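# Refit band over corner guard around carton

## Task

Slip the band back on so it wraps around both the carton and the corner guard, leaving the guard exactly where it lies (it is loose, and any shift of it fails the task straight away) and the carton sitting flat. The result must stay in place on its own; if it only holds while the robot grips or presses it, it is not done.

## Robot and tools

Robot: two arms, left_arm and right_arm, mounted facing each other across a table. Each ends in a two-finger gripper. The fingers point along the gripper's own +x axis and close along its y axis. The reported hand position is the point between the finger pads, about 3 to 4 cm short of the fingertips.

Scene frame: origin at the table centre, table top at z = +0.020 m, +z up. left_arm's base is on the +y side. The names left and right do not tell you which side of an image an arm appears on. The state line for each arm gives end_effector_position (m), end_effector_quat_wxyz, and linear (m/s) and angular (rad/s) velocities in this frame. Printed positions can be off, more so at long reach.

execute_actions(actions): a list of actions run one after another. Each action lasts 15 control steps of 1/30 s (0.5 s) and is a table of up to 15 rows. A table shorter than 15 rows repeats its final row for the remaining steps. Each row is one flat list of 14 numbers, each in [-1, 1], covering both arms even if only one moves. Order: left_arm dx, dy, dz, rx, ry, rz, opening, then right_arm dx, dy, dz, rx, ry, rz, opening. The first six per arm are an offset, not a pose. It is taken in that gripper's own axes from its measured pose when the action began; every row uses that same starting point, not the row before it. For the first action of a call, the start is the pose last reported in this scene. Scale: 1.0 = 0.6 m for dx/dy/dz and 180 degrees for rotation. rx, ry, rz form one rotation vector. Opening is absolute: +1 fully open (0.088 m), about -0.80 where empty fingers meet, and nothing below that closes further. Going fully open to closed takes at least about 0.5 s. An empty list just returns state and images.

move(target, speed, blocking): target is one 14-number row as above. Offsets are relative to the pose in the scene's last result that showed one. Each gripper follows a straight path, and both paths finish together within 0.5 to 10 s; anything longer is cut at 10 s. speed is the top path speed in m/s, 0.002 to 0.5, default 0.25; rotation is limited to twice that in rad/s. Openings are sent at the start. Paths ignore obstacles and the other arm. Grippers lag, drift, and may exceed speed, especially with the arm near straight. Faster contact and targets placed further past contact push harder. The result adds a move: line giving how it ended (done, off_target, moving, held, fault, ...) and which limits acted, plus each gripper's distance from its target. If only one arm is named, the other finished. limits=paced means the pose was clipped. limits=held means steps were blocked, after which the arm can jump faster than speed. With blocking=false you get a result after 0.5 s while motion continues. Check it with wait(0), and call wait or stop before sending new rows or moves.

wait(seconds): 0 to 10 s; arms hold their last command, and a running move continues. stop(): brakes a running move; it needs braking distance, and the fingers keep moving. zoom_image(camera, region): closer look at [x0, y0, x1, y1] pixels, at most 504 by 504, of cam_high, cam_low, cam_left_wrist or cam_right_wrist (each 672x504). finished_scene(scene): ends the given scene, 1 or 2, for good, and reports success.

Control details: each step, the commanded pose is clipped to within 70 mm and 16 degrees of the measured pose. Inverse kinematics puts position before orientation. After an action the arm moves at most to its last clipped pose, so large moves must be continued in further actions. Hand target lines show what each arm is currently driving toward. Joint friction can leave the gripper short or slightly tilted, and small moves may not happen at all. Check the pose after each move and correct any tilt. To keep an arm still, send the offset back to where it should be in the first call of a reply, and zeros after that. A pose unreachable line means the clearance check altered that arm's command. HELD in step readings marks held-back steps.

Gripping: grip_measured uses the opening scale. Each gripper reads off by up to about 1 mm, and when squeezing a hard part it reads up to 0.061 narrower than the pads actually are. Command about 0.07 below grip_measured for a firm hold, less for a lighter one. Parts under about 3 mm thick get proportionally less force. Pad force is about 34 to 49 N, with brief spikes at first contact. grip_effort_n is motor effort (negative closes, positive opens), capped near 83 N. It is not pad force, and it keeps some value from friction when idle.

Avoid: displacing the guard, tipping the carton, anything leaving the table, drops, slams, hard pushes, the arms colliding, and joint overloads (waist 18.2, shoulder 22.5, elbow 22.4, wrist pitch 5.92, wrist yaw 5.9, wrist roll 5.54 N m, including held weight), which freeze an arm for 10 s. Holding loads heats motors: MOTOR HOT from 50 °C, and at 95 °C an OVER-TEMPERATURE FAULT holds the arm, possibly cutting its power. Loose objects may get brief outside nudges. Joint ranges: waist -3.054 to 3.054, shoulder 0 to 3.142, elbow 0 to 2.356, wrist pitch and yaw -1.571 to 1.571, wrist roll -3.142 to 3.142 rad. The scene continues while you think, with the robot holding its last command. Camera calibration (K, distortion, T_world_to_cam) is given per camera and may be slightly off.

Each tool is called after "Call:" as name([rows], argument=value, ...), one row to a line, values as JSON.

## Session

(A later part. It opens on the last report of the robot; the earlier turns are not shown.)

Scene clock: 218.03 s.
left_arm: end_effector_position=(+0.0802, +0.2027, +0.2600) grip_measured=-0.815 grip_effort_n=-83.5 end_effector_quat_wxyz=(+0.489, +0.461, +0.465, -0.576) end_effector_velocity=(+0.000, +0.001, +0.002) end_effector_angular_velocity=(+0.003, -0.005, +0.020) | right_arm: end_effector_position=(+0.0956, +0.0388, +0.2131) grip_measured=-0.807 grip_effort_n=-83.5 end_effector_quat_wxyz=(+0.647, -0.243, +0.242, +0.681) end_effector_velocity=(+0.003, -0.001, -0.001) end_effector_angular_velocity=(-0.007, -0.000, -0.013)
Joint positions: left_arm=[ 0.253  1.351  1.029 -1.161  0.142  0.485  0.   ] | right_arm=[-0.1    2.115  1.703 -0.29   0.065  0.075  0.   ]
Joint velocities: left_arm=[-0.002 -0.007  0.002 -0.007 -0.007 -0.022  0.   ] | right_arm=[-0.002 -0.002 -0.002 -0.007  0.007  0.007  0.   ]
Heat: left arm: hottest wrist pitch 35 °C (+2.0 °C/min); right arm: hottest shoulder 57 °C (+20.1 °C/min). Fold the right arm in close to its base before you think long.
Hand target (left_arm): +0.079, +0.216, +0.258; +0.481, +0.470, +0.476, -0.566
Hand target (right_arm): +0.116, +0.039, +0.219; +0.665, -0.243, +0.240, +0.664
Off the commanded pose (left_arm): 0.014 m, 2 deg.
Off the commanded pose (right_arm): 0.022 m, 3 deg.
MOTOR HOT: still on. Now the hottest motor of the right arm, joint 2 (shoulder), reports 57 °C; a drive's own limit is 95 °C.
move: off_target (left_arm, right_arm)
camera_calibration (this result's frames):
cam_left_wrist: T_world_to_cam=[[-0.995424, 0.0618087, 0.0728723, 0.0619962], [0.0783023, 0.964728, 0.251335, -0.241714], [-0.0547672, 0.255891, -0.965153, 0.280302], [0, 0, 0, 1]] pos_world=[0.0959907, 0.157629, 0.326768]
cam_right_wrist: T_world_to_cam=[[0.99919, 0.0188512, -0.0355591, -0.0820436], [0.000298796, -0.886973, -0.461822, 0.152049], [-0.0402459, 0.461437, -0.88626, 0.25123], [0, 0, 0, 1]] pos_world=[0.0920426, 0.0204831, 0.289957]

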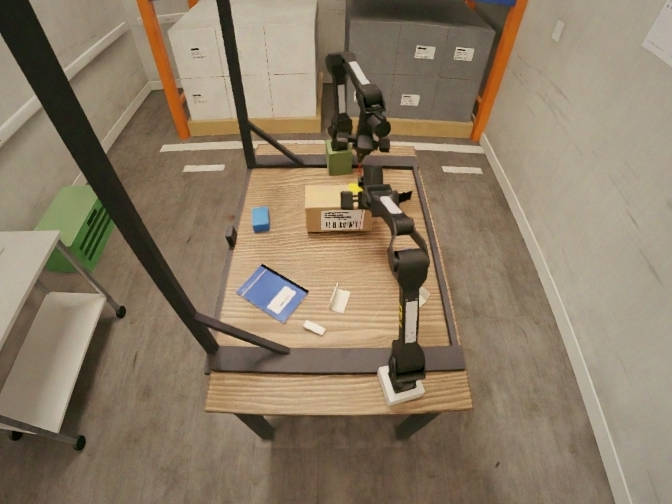

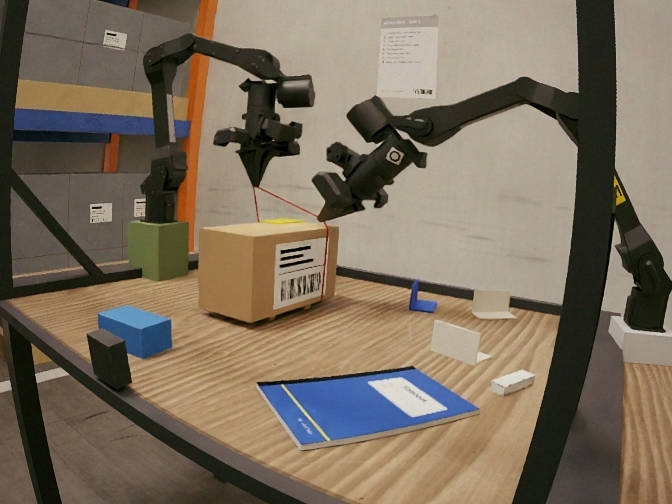

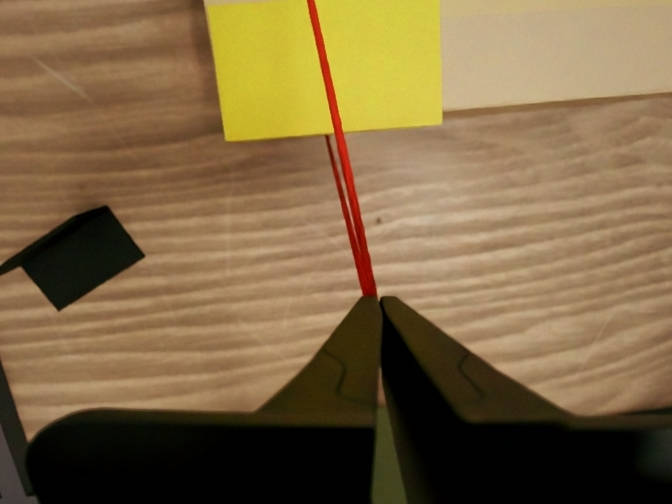

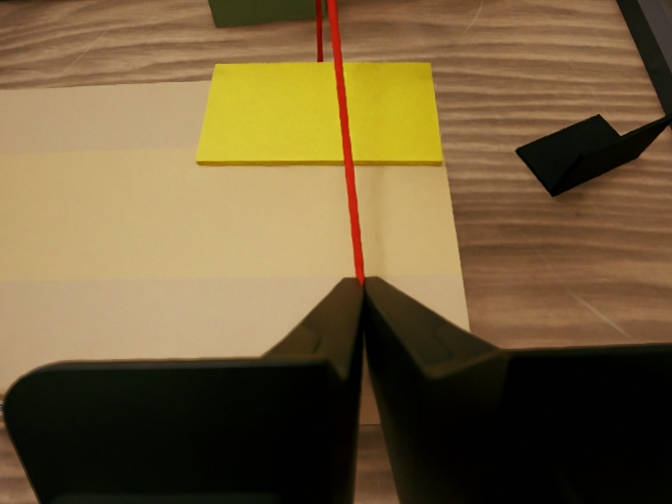

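Call:
execute_actions([
  [[0,0,-0.022,0,0.01,0,-1,0,0.004,0,0,0,0,-1]],
  [[0,0,-0.005,0,0,0,-1,0,0,0,0,0,0,-0.8],[0,0,-0.005,0,0,0,-1,0,0,0,0,0,0,-0.75],[0,0,-0.005,0,0,0,-1,0,0,0,0,0,0,-0.7],[0,0,-0.005,0,0,0,-1,0,0,0,0,0,0,-0.6],[0,0,-0.005,0,0,0,-1,0,0,0,0,0,0,-0.5],[0,0,-0.005,0,0,0,-1,0,0,0,0,0,0,-0.3]],
  [[0,0,-0.005,0,0,0,-1,-0.1,0,0,0,0,0,-0.2]],
])

Call:
move(target=[0,0,-0.02,0,0.01,0,-1,-0.45,-0.05,-0.1,0,0,0,0.5], speed=0.3)

Call:
zoom_image(camera="cam_low", region=[170, 140, 350, 330])

Scene clock: 227.53 s.
left_arm: end_effector_position=(+0.0833, +0.1929, +0.2616) grip_measured=-0.815 grip_effort_n=-83.5 end_effector_quat_wxyz=(+0.499, +0.451, +0.446, -0.590) end_effector_velocity=(-0.002, +0.004, -0.000) end_effector_angular_velocity=(+0.018, +0.017, +0.009) | right_arm: end_effector_position=(+0.0917, -0.0028, +0.2587) grip_measured=-0.204 grip_effort_n=17.9 end_effector_quat_wxyz=(+0.643, -0.236, +0.233, +0.690) end_effector_velocity=(+0.009, -0.027, -0.057) end_effector_angular_velocity=(-0.180, -0.040, -0.008)
Joint positions: left_arm=[ 0.261  1.351  1.029 -1.114  0.162  0.501  0.   ] | right_arm=[-0.081  1.919  1.584 -0.344  0.066  0.076  0.029]
Joint velocities: left_arm=[ 0.002  0.002  0.002 -0.022  0.007 -0.007  0.   ] | right_arm=[-0.007 -0.002 -0.105 -0.081  0.007 -0.007 -0.   ]
Heat: left arm: hottest wrist pitch 35 °C (+3.0 °C/min); right arm: hottest shoulder 59 °C (+20.3 °C/min). Fold the right arm in close to its base before you think long.
Hand target (left_arm): +0.083, +0.201, +0.260; +0.494, +0.457, +0.454, -0.584
Hand target (right_arm): +0.091, -0.007, +0.253; +0.642, -0.242, +0.238, +0.687
Off the commanded pose (left_arm): 0.008 m, 1 deg.
Off the commanded pose (right_arm): 0.007 m, 1 deg.
MOTOR HOT: still on. Now the hottest motor of the right arm, joint 2 (shoulder), reports 59 °C; a drive's own limit is 95 °C.
Step readings (end_effector_position; steps 1 to 15: 1st action; 16 to 30: 2nd action; 31 to 45: 3rd action):
0: left_arm (+0.0803, +0.2027, +0.2600) | right_arm (+0.0956, +0.0388, +0.2131)
1: left_arm (+0.0804, +0.2028, +0.2600) | right_arm (+0.0949, +0.0387, +0.2131)
2: left_arm (+0.0809, +0.2029, +0.2600) | right_arm (+0.0934, +0.0386, +0.2132)
4: left_arm (+0.0815, +0.2032, +0.2600) | right_arm (+0.0894, +0.0386, +0.2139)
8: left_arm (+0.0818, +0.2033, +0.2600) | right_arm (+0.0881, +0.0387, +0.2142)
15: left_arm (+0.0819, +0.2032, +0.2600) | right_arm (+0.0881, +0.0388, +0.2144)
16: left_arm (+0.0820, +0.2025, +0.2601) | right_arm (+0.0880, +0.0389, +0.2145)
17: left_arm (+0.0824, +0.2008, +0.2603) | right_arm (+0.0877, +0.0391, +0.2147)
19: left_arm (+0.0827, +0.1988, +0.2606) | right_arm (+0.0872, +0.0391, +0.2149)
23: left_arm (+0.0826, +0.1982, +0.2607) | right_arm (+0.0872, +0.0388, +0.2144)
30: left_arm (+0.0826, +0.1979, +0.2608) | right_arm (+0.0872, +0.0388, +0.2144)
31: left_arm (+0.0826, +0.1973, +0.2609) | right_arm (+0.0876, +0.0364, +0.2176)
32: left_arm (+0.0828, +0.1958, +0.2611) | right_arm (+0.0889, +0.0271, +0.2157)
34: left_arm (+0.0832, +0.1940, +0.2614) | right_arm (+0.0908, +0.0126, +0.2211)
38: left_arm (+0.0832, +0.1932, +0.2615) | right_arm (+0.0912, +0.0029, +0.2513)
45: end_effector_position above
camera_calibration (this result's frames):
cam_left_wrist: T_world_to_cam=[[-0.994992, 0.075282, 0.0657509, 0.0647975], [0.0871031, 0.975721, 0.200951, -0.222574], [-0.0490265, 0.205672, -0.977392, 0.296903], [0, 0, 0, 1]] pos_world=[0.098416, 0.151227, 0.330657]
cam_right_wrist: T_world_to_cam=[[0.998555, 0.0370796, -0.038896, -0.0747634], [0.0137283, -0.875806, -0.482468, 0.140287], [-0.0519551, 0.481237, -0.87505, 0.308894], [0, 0, 0, 1]] pos_world=[0.0887781, -0.0230149, 0.335073]

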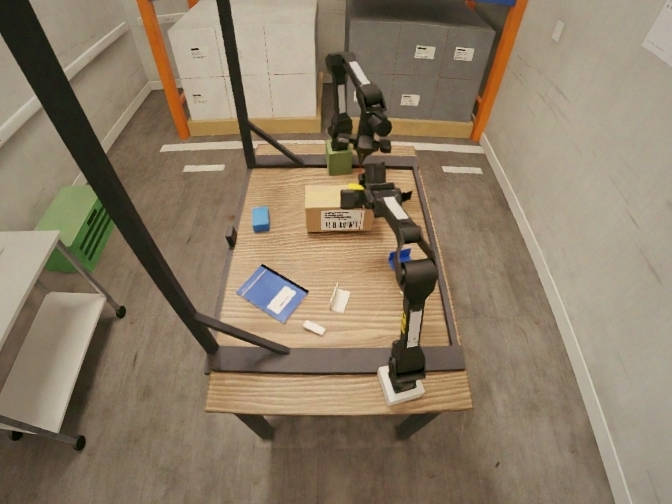

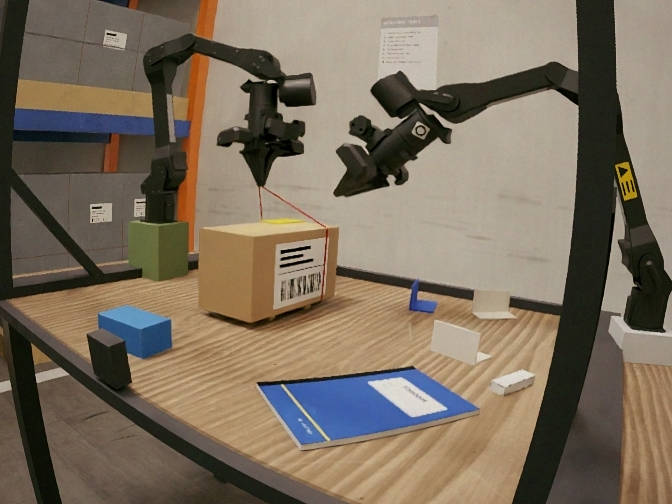

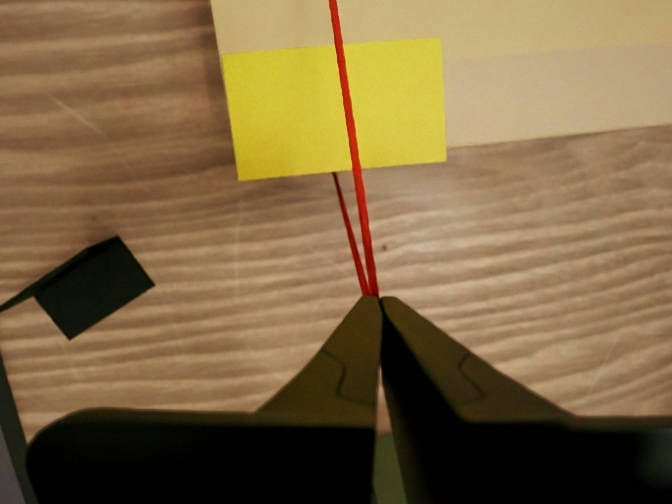

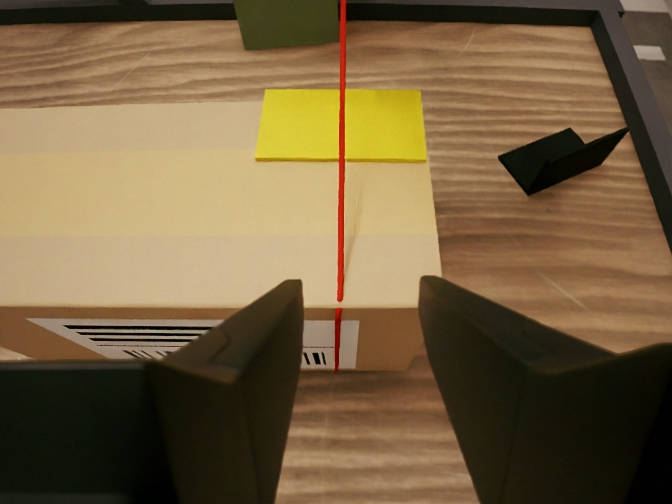

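Scene clock: 229.00 s.
left_arm: end_effector_position=(+0.0837, +0.1936, +0.2613) grip_measured=-0.815 grip_effort_n=-83.5 end_effector_quat_wxyz=(+0.496, +0.453, +0.445, -0.593) end_effector_velocity=(+0.000, +0.001, +0.001) end_effector_angular_velocity=(+0.009, +0.001, +0.034) | right_arm: end_effector_position=(+0.1412, -0.2454, +0.3772) grip_measured=+0.497 grip_effort_n=17.9 end_effector_quat_wxyz=(+0.643, -0.240, +0.237, +0.688) end_effector_velocity=(-0.000, -0.003, -0.005) end_effector_angular_velocity=(-0.027, -0.004, +0.008)
Joint positions: left_arm=[ 0.266  1.351  1.028 -1.116  0.166  0.514  0.   ] | right_arm=[-0.139  1.059  1.289 -0.918  0.023  0.041  0.063]
Joint velocities: left_arm=[-0.002 -0.002  0.002 -0.007 -0.007 -0.037  0.   ] | right_arm=[-0.002  0.002 -0.002 -0.022 -0.007 -0.007  0.   ]
Heat: left arm: hottest wrist pitch 35 °C (+3.0 °C/min); right arm: hottest shoulder 58 °C (+19.1 °C/min). Fold the right arm in close to its base before you think long.
Hand target (left_arm): +0.084, +0.204, +0.259; +0.492, +0.461, +0.454, -0.583
Hand target (right_arm): +0.142, -0.247, +0.382; +0.643, -0.237, +0.233, +0.690
Off the commanded pose (left_arm): 0.011 m, 2 deg.
Off the commanded pose (right_arm): 0.005 m, 1 deg.
MOTOR HOT: still on. Now the hottest motor of the right arm, joint 2 (shoulder), reports 58 °C; a drive's own limit is 95 °C.
move: off_target (left_arm)
camera_calibration (this result's frames):
cam_left_wrist: T_world_to_cam=[[-0.99417, 0.0838645, 0.0677663, 0.0628876], [0.0959081, 0.975008, 0.200402, -0.223694], [-0.0492661, 0.205733, -0.977367, 0.296513], [0, 0, 0, 1]] pos_world=[0.0985831, 0.151827, 0.33037]
cam_right_wrist: T_world_to_cam=[[0.998684, 0.0344961, -0.0379573, -0.111668], [0.0124262, -0.880723, -0.473469, -0.0201272], [-0.0497627, 0.472375, -0.879992, 0.53127], [0, 0, 0, 1]] pos_world=[0.138209, -0.264833, 0.453745]

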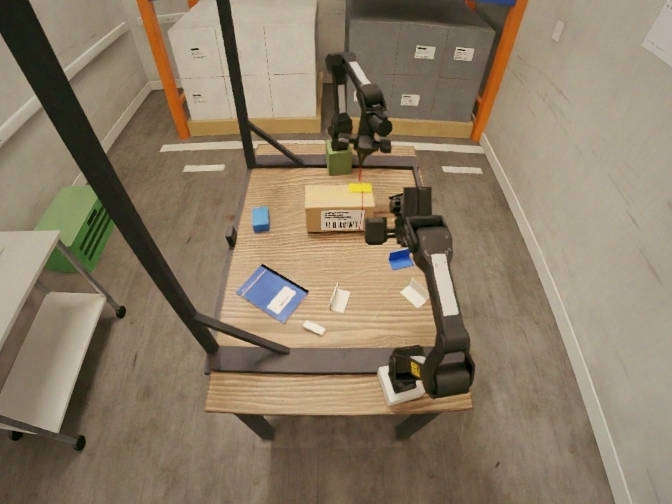

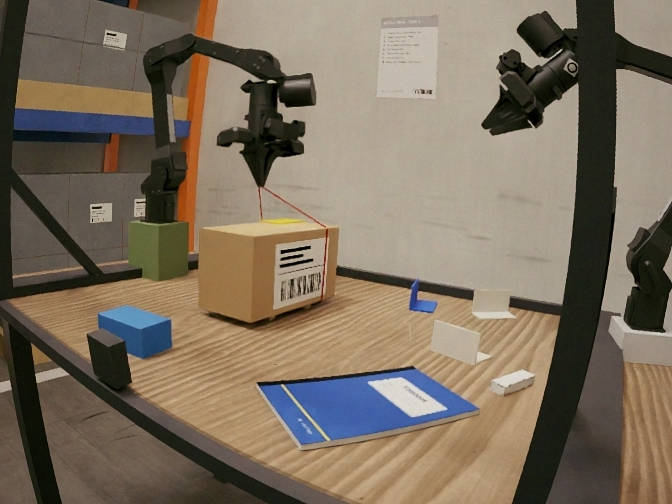

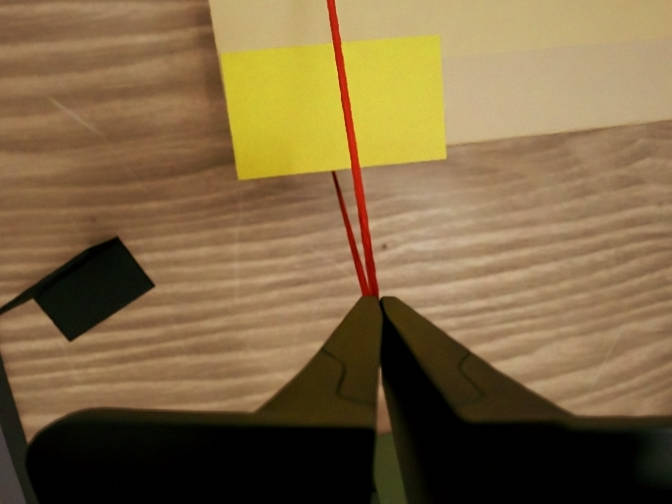

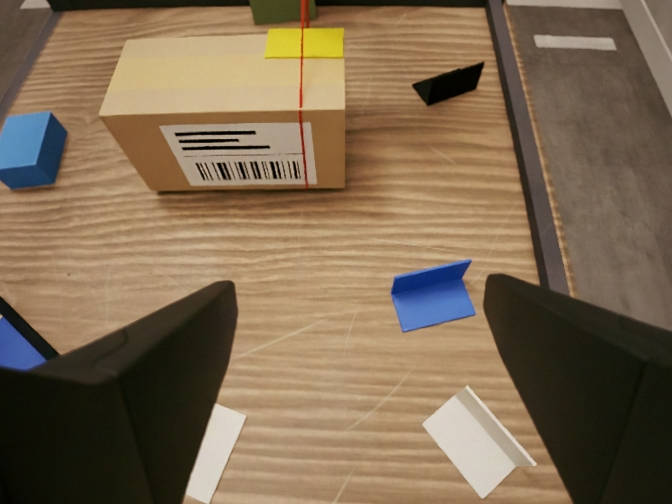

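Region (170, 140, 350, 330) of cam_low's 672x504 image, scaled by 2.653, with more detail than that image has; it fills the left 477 columns of this view, and the rest is white.

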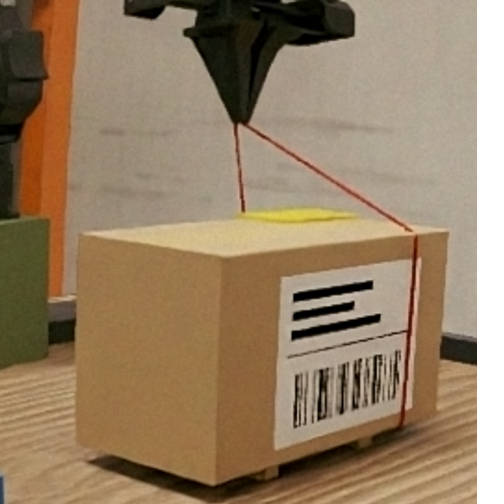

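Call:
zoom_image(camera="cam_right_wrist", region=[90, 0, 370, 210])

Region (90, 0, 370, 210) of cam_right_wrist's 672x504 image, scaled by 1.800, with more detail than that image has; it fills the top 378 rows of this view, and the rest is white.

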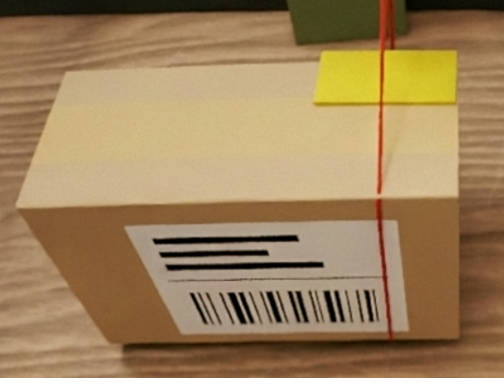

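Call:
move(target=[0.03,0,-0.015,-0.03,0.065,0.032,-1,-0.1,0,-0.15,0,0,0,0.5], speed=0.1)

Call:
zoom_image(camera="cam_low", region=[170, 140, 350, 330])

Scene clock: 247.50 s.
left_arm: end_effector_position=(+0.0816, +0.1900, +0.2452) grip_measured=-0.815 grip_effort_n=-83.5 end_effector_quat_wxyz=(+0.506, +0.497, +0.484, -0.512) end_effector_velocity=(-0.003, +0.001, -0.000) end_effector_angular_velocity=(+0.005, +0.009, -0.015) | right_arm: end_effector_position=(+0.1479, -0.3474, +0.3513) grip_measured=+0.497 grip_effort_n=17.9 end_effector_quat_wxyz=(+0.644, -0.235, +0.233, +0.690) end_effector_velocity=(+0.001, -0.004, -0.003) end_effector_angular_velocity=(-0.016, -0.013, +0.001)
Joint positions: left_arm=[ 0.154  1.453  1.063 -1.144  0.004  0.326  0.   ] | right_arm=[-0.081  0.663  1.08  -1.093  0.066  0.076  0.063]
Joint velocities: left_arm=[-0.007 -0.002 -0.002 -0.007  0.007  0.007  0.   ] | right_arm=[ 0.002 -0.007 -0.002 -0.022  0.007 -0.007 -0.   ]
Heat: left arm: hottest wrist pitch 34 °C (+1.0 °C/min); right arm: hottest shoulder 49 °C (+5.0 °C/min). Fold the right arm in close to its base before you think long.
Hand target (left_arm): +0.083, +0.199, +0.242; +0.498, +0.508, +0.498, -0.496
Hand target (right_arm): +0.148, -0.349, +0.346; +0.643, -0.240, +0.237, +0.688
Off the commanded pose (left_arm): 0.010 m, 3 deg.
Off the commanded pose (right_arm): 0.006 m, 1 deg.
MOTOR HOT: still on. Now the hottest motor of the right arm, joint 2 (shoulder), reports 49 °C; a drive's own limit is 95 °C.
move: off_target (left_arm)
camera_calibration (this result's frames):
cam_left_wrist: T_world_to_cam=[[-0.999718, -0.00809286, -0.0223067, 0.102261], [-0.0154454, 0.935575, 0.352791, -0.237544], [0.0180145, 0.353036, -0.935436, 0.23767], [0, 0, 0, 1]] pos_world=[0.0942817, 0.139162, 0.308409]
cam_right_wrist: T_world_to_cam=[[0.998521, 0.037071, -0.0397754, -0.1142], [0.013179, -0.874738, -0.484417, -0.116441], [-0.0527509, 0.483177, -0.873932, 0.559081], [0, 0, 0, 1]] pos_world=[0.145058, -0.367757, 0.42765]

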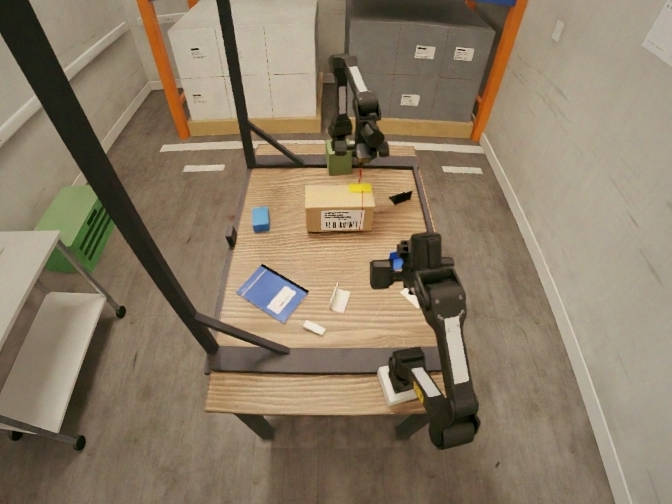

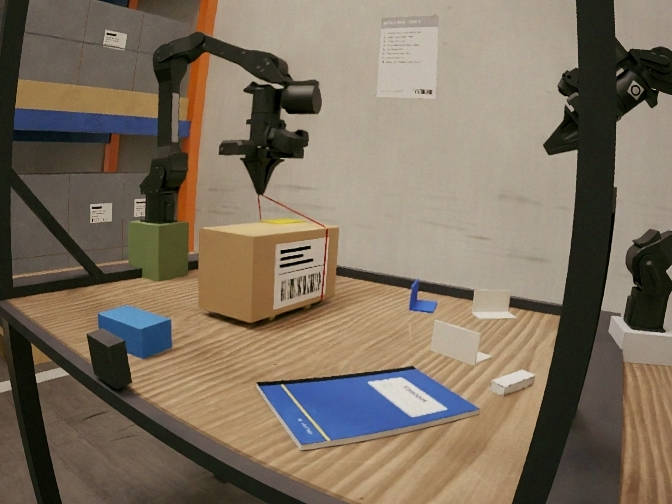

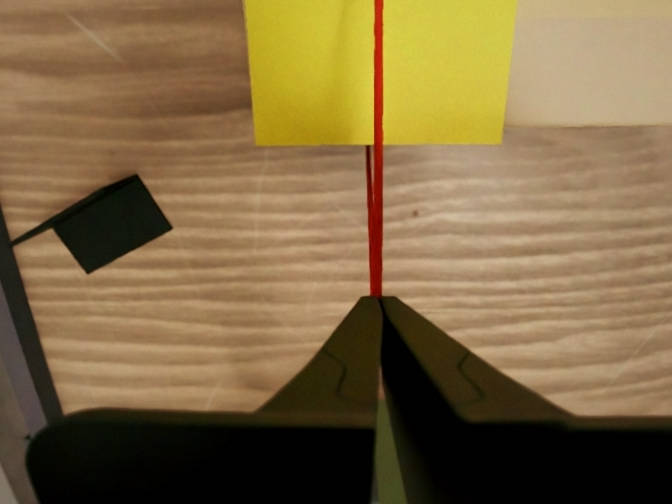

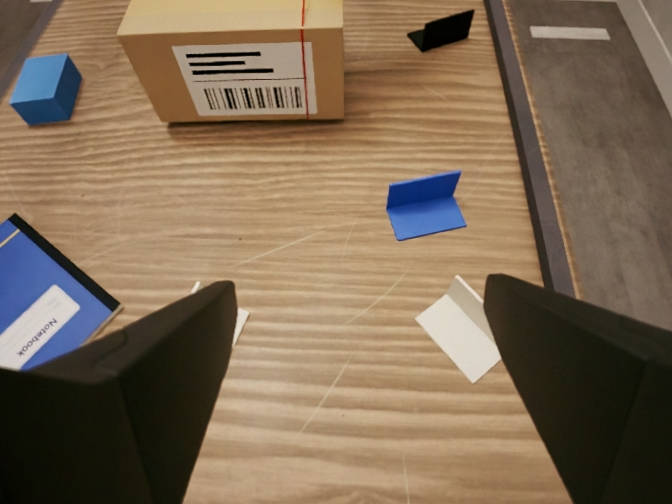

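Region (170, 140, 350, 330) of cam_low's 672x504 image, scaled by 2.653, with more detail than that image has; it fills the left 477 columns of this view, and the rest is white.

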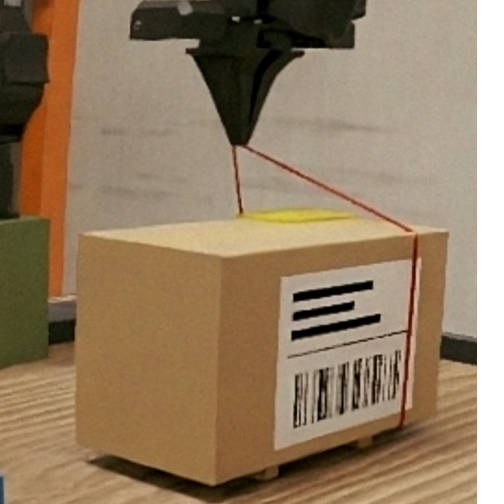

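Call:
move(target=[0.05,0,-0.012,0,0.012,0,-1,0,0,0,0,0,0,0.5], speed=0.04)

Call:
zoom_image(camera="cam_low", region=[170, 140, 350, 330])

Scene clock: 251.50 s.
left_arm: end_effector_position=(+0.0821, +0.1838, +0.2242) grip_measured=-0.815 grip_effort_n=-83.5 end_effector_quat_wxyz=(+0.512, +0.493, +0.477, -0.517) end_effector_velocity=(-0.002, +0.002, -0.000) end_effector_angular_velocity=(+0.005, +0.010, +0.004) | right_arm: end_effector_position=(+0.1479, -0.3476, +0.3514) grip_measured=+0.497 grip_effort_n=18.4 end_effector_quat_wxyz=(+0.644, -0.235, +0.233, +0.690) end_effector_velocity=(+0.002, -0.002, -0.001) end_effector_angular_velocity=(-0.001, -0.011, -0.004)
Joint positions: left_arm=[ 0.151  1.474  0.995 -1.033  0.008  0.326  0.   ] | right_arm=[-0.081  0.663  1.08  -1.093  0.066  0.077  0.063]
Joint velocities: left_arm=[-0.002 -0.002 -0.002 -0.007  0.007 -0.007  0.   ] | right_arm=[-0.002 -0.007 -0.002 -0.007  0.007 -0.007 -0.   ]
Heat: left arm: hottest wrist pitch 34 °C (+1.0 °C/min); right arm: hottest shoulder 47 °C (+2.0 °C/min).
Hand target (left_arm): +0.082, +0.196, +0.215; +0.497, +0.507, +0.494, -0.502
Hand target (right_arm): +0.148, -0.347, +0.351; +0.644, -0.235, +0.233, +0.690
Off the commanded pose (left_arm): 0.015 m, 3 deg.
Off the commanded pose (right_arm): 0.000 m, 0 deg.
MOTOR HOT: cleared. Now the hottest motor of the right arm, joint 2 (shoulder), reports 47 °C.
move: off_target (left_arm)
camera_calibration (this result's frames):
cam_left_wrist: T_world_to_cam=[[-0.999686, -0.00534944, -0.0244704, 0.102153], [-0.0131658, 0.943313, 0.331643, -0.221196], [0.0213092, 0.331862, -0.943087, 0.225472], [0, 0, 0, 1]] pos_world=[0.0944039, 0.134378, 0.288498]
cam_right_wrist: T_world_to_cam=[[0.998519, 0.0369475, -0.0399317, -0.114188], [0.0129544, -0.874367, -0.485092, -0.116101], [-0.0528379, 0.483856, -0.873551, 0.559372], [0, 0, 0, 1]] pos_world=[0.145079, -0.367952, 0.427761]

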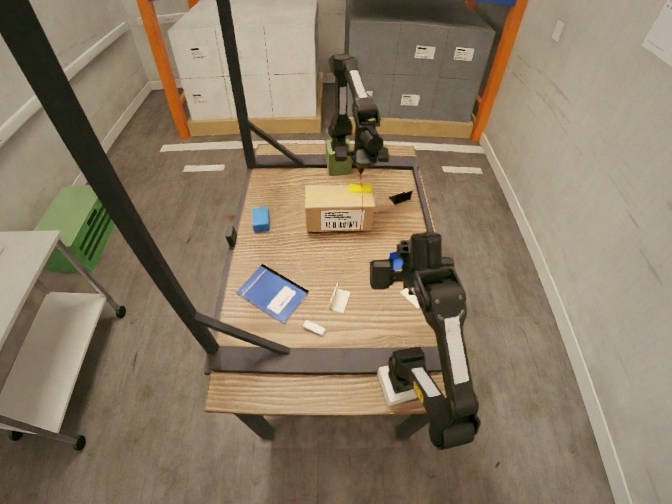

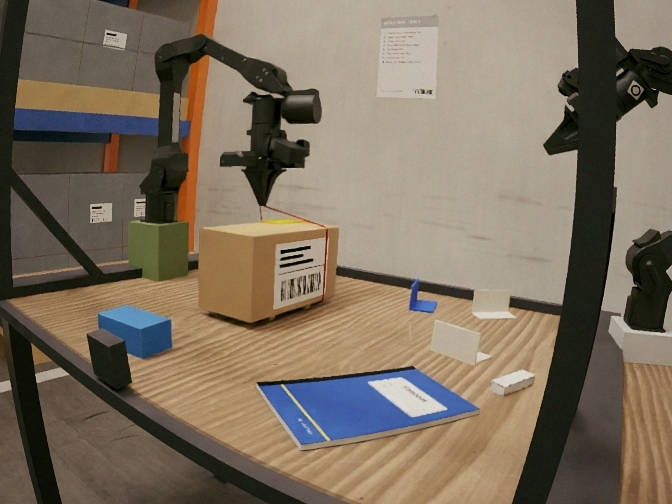

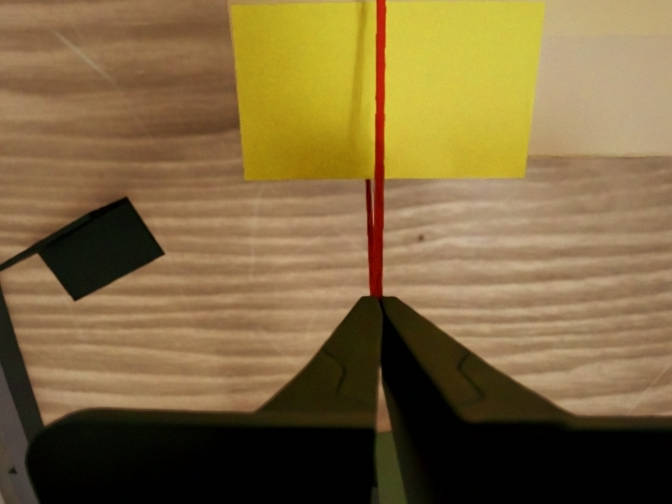

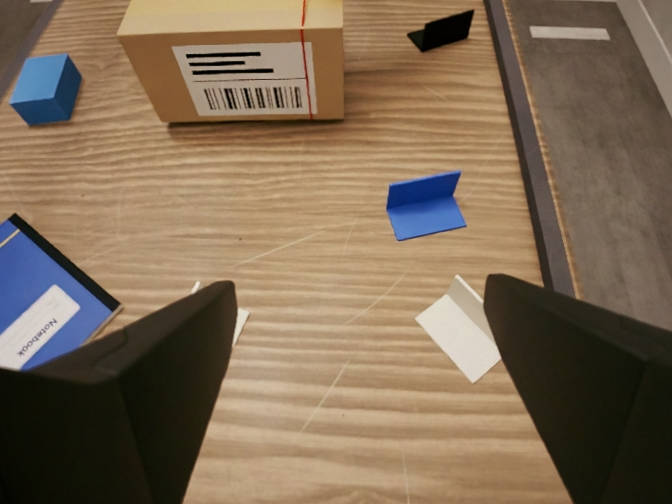

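Region (170, 140, 350, 330) of cam_low's 672x504 image, scaled by 2.653, with more detail than that image has; it fills the left 477 columns of this view, and the rest is white.

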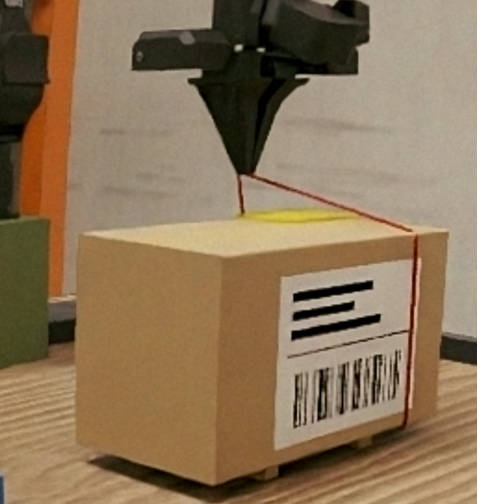

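Call:
move(target=[0.025,0,-0.015,0,0.012,0,-1,0,0,0,0,0,0,0.5], speed=0.03)

Call:
zoom_image(camera="cam_low", region=[170, 140, 350, 330])

Scene clock: 257.87 s.
left_arm: end_effector_position=(+0.0824, +0.1796, +0.2183) grip_measured=-0.815 grip_effort_n=-83.5 end_effector_quat_wxyz=(+0.517, +0.489, +0.470, -0.522) end_effector_velocity=(-0.002, -0.000, -0.000) end_effector_angular_velocity=(-0.009, +0.005, +0.004) | right_arm: end_effector_position=(+0.1479, -0.3476, +0.3514) grip_measured=+0.497 grip_effort_n=17.9 end_effector_quat_wxyz=(+0.644, -0.235, +0.233, +0.690) end_effector_velocity=(+0.002, -0.003, -0.004) end_effector_angular_velocity=(-0.020, -0.014, -0.004)
Joint positions: left_arm=[ 0.149  1.477  0.973 -0.986  0.011  0.326  0.   ] | right_arm=[-0.081  0.663  1.08  -1.093  0.066  0.077  0.063]
Joint velocities: left_arm=[-0.002 -0.007 -0.007  0.007  0.007 -0.007  0.   ] | right_arm=[-0.002 -0.002 -0.002 -0.022  0.007 -0.007 -0.   ]
Heat: left arm: hottest wrist pitch 33 °C (+1.0 °C/min); right arm: hottest shoulder 45 °C (-3.0 °C/min).
Hand target (left_arm): +0.082, +0.192, +0.209; +0.502, +0.503, +0.487, -0.508
Hand target (right_arm): +0.148, -0.348, +0.351; +0.644, -0.235, +0.233, +0.690
Off the commanded pose (left_arm): 0.016 m, 3 deg.
Off the commanded pose (right_arm): 0.000 m, 0 deg.
move: off_target (left_arm)
camera_calibration (this result's frames):
cam_left_wrist: T_world_to_cam=[[-0.999601, -0.00379844, -0.0279737, 0.102802], [-0.0123169, 0.950301, 0.31109, -0.212118], [0.0254018, 0.311311, -0.949969, 0.22624], [0, 0, 0, 1]] pos_world=[0.0944016, 0.131535, 0.283784]
cam_right_wrist: T_world_to_cam=[[0.998519, 0.0369475, -0.0399317, -0.114188], [0.0129544, -0.874367, -0.485092, -0.116101], [-0.0528379, 0.483856, -0.873551, 0.559372], [0, 0, 0, 1]] pos_world=[0.145079, -0.367952, 0.427761]

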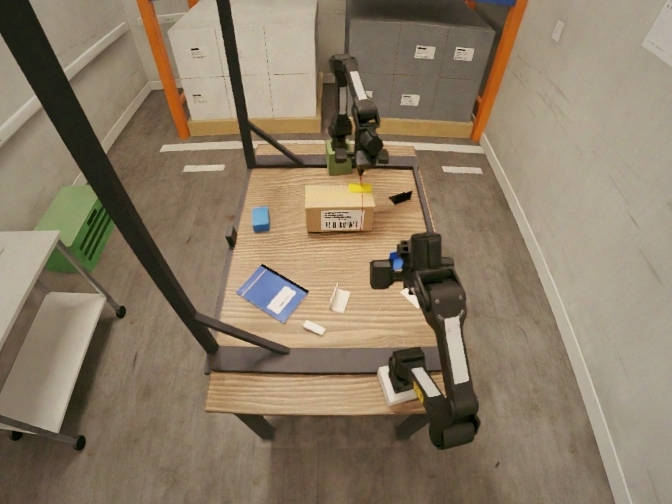

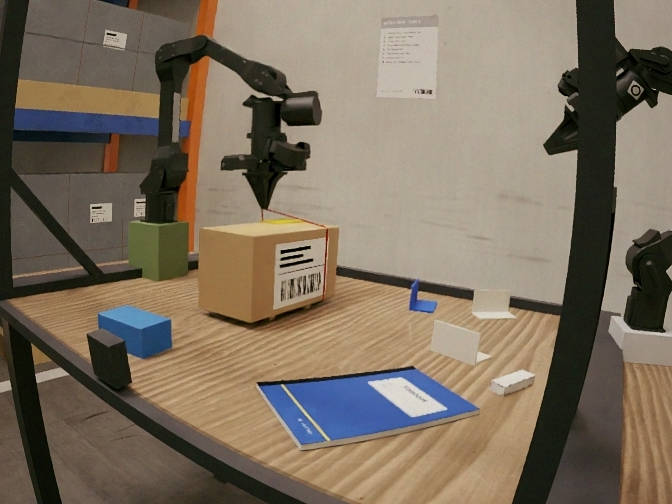

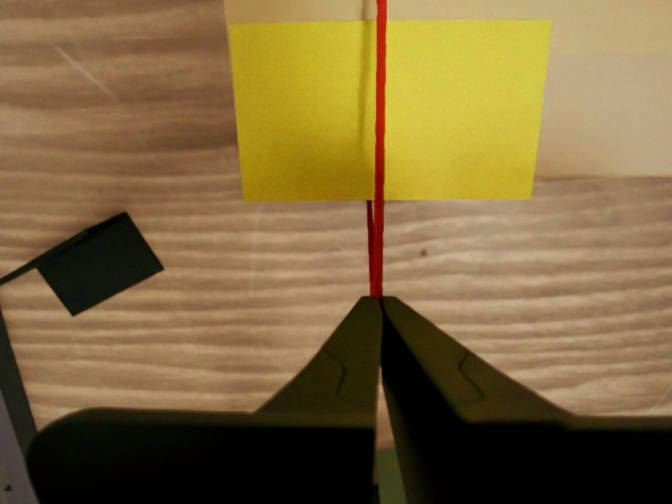

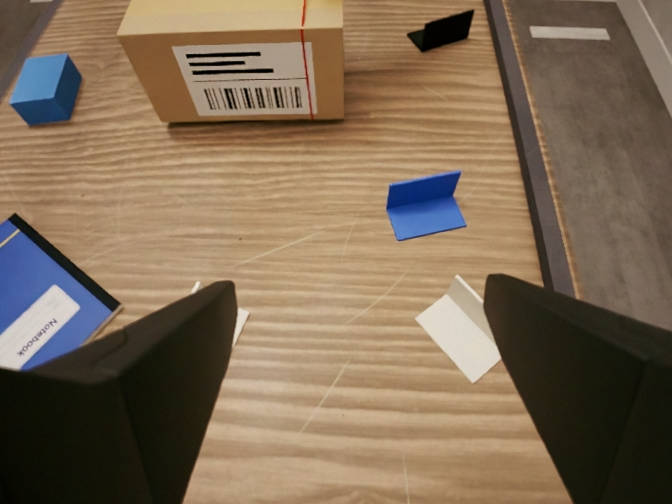

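Region (170, 140, 350, 330) of cam_low's 672x504 image, scaled by 2.653, with more detail than that image has; it fills the left 477 columns of this view, and the rest is white.

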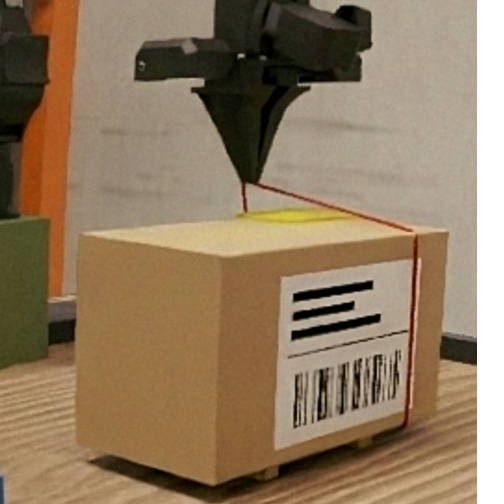

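Call:
execute_actions([
  [[0.018,0,-0.012,0,0.01,0,-1,0,0,0,0,0,0,0.5]],
])

Call:
zoom_image(camera="cam_low", region=[200, 150, 350, 280])

Scene clock: 263.53 s.
left_arm: end_effector_position=(+0.0839, +0.1748, +0.2166) grip_measured=-0.815 grip_effort_n=-83.5 end_effector_quat_wxyz=(+0.525, +0.485, +0.462, -0.526) end_effector_velocity=(-0.000, -0.001, +0.000) end_effector_angular_velocity=(-0.006, -0.005, +0.030) | right_arm: end_effector_position=(+0.1479, -0.3476, +0.3514) grip_measured=+0.497 grip_effort_n=17.9 end_effector_quat_wxyz=(+0.644, -0.235, +0.233, +0.690) end_effector_velocity=(+0.001, +0.001, +0.001) end_effector_angular_velocity=(+0.008, +0.002, -0.013)
Joint positions: left_arm=[ 0.149  1.479  0.965 -0.952  0.011  0.326  0.   ] | right_arm=[-0.081  0.663  1.08  -1.093  0.066  0.077  0.063]
Joint velocities: left_arm=[-0.007 -0.002 -0.002  0.007 -0.007 -0.037  0.   ] | right_arm=[-0.002 -0.002 -0.002  0.007  0.007  0.007 -0.   ]
Heat: left arm: hottest wrist pitch 33 °C (+0.0 °C/min); right arm: hottest shoulder 43 °C (-9.1 °C/min).
Hand target (left_arm): +0.083, +0.186, +0.207; +0.510, +0.497, +0.478, -0.514
Hand target (right_arm): +0.148, -0.348, +0.351; +0.644, -0.235, +0.233, +0.690
Off the commanded pose (left_arm): 0.015 m, 3 deg.
Off the commanded pose (right_arm): 0.000 m, 0 deg.
Step readings (end_effector_position):
0: left_arm (+0.0824, +0.1796, +0.2183) | right_arm (+0.1479, -0.3476, +0.3514)
1: left_arm (+0.0826, +0.1790, +0.2180) | right_arm (+0.1479, -0.3476, +0.3514)
2: left_arm (+0.0831, +0.1775, +0.2176) | right_arm (+0.1479, -0.3476, +0.3514)
4: left_arm (+0.0835, +0.1760, +0.2171) | right_arm (+0.1479, -0.3476, +0.3514)
8: left_arm (+0.0838, +0.1751, +0.2166) | right_arm (+0.1479, -0.3476, +0.3514)
15: end_effector_position above
camera_calibration (this result's frames):
cam_left_wrist: T_world_to_cam=[[-0.999367, -0.00454686, -0.0352708, 0.105931], [-0.014535, 0.957395, 0.288416, -0.203107], [0.0324567, 0.288746, -0.956855, 0.230846], [0, 0, 0, 1]] pos_world=[0.0954195, 0.12828, 0.283202]
cam_right_wrist: T_world_to_cam=[[0.998519, 0.0369475, -0.0399317, -0.114188], [0.0129544, -0.874367, -0.485092, -0.116101], [-0.0528379, 0.483856, -0.873551, 0.559372], [0, 0, 0, 1]] pos_world=[0.145079, -0.367952, 0.427761]

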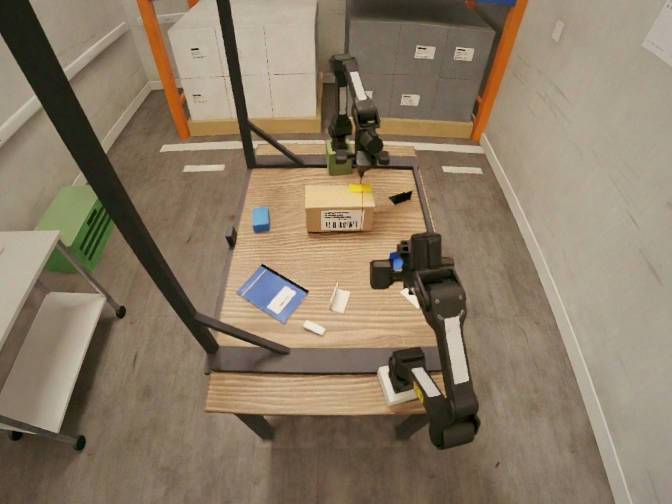

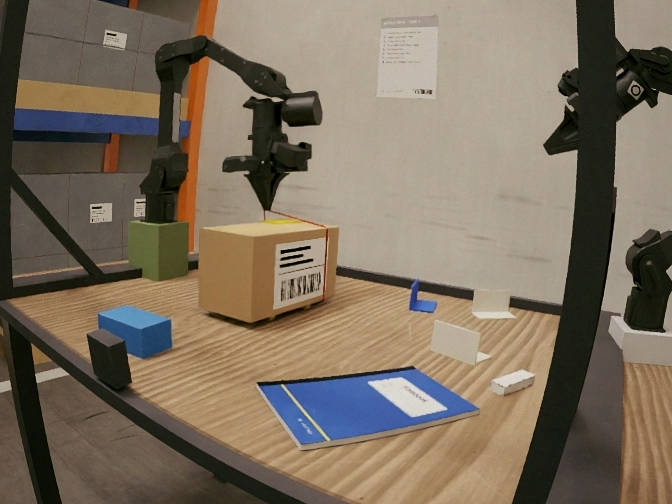

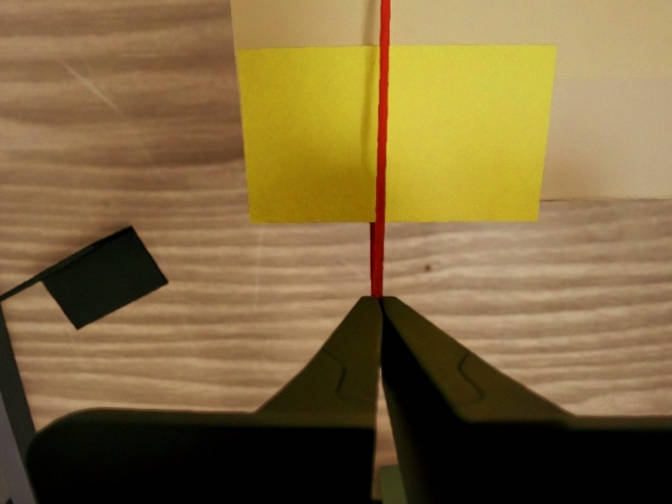

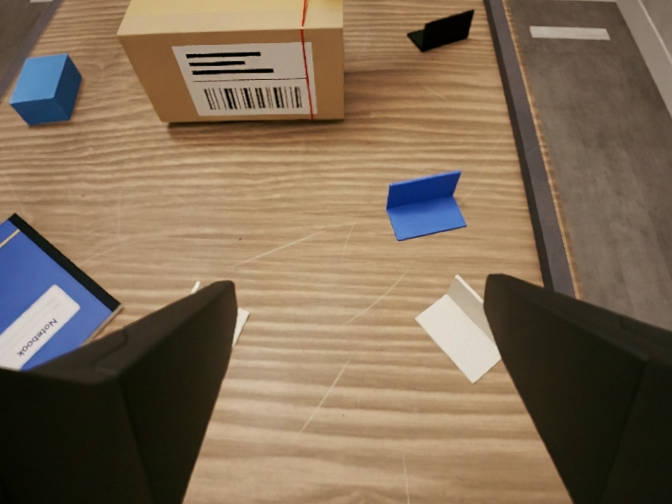

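Region (200, 150, 350, 280) of cam_low's 672x504 image, scaled by 3.360, with more detail than that image has; it fills the top 437 rows of this view, and the rest is white.

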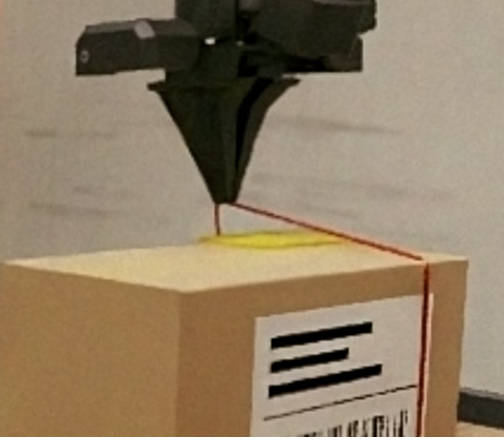

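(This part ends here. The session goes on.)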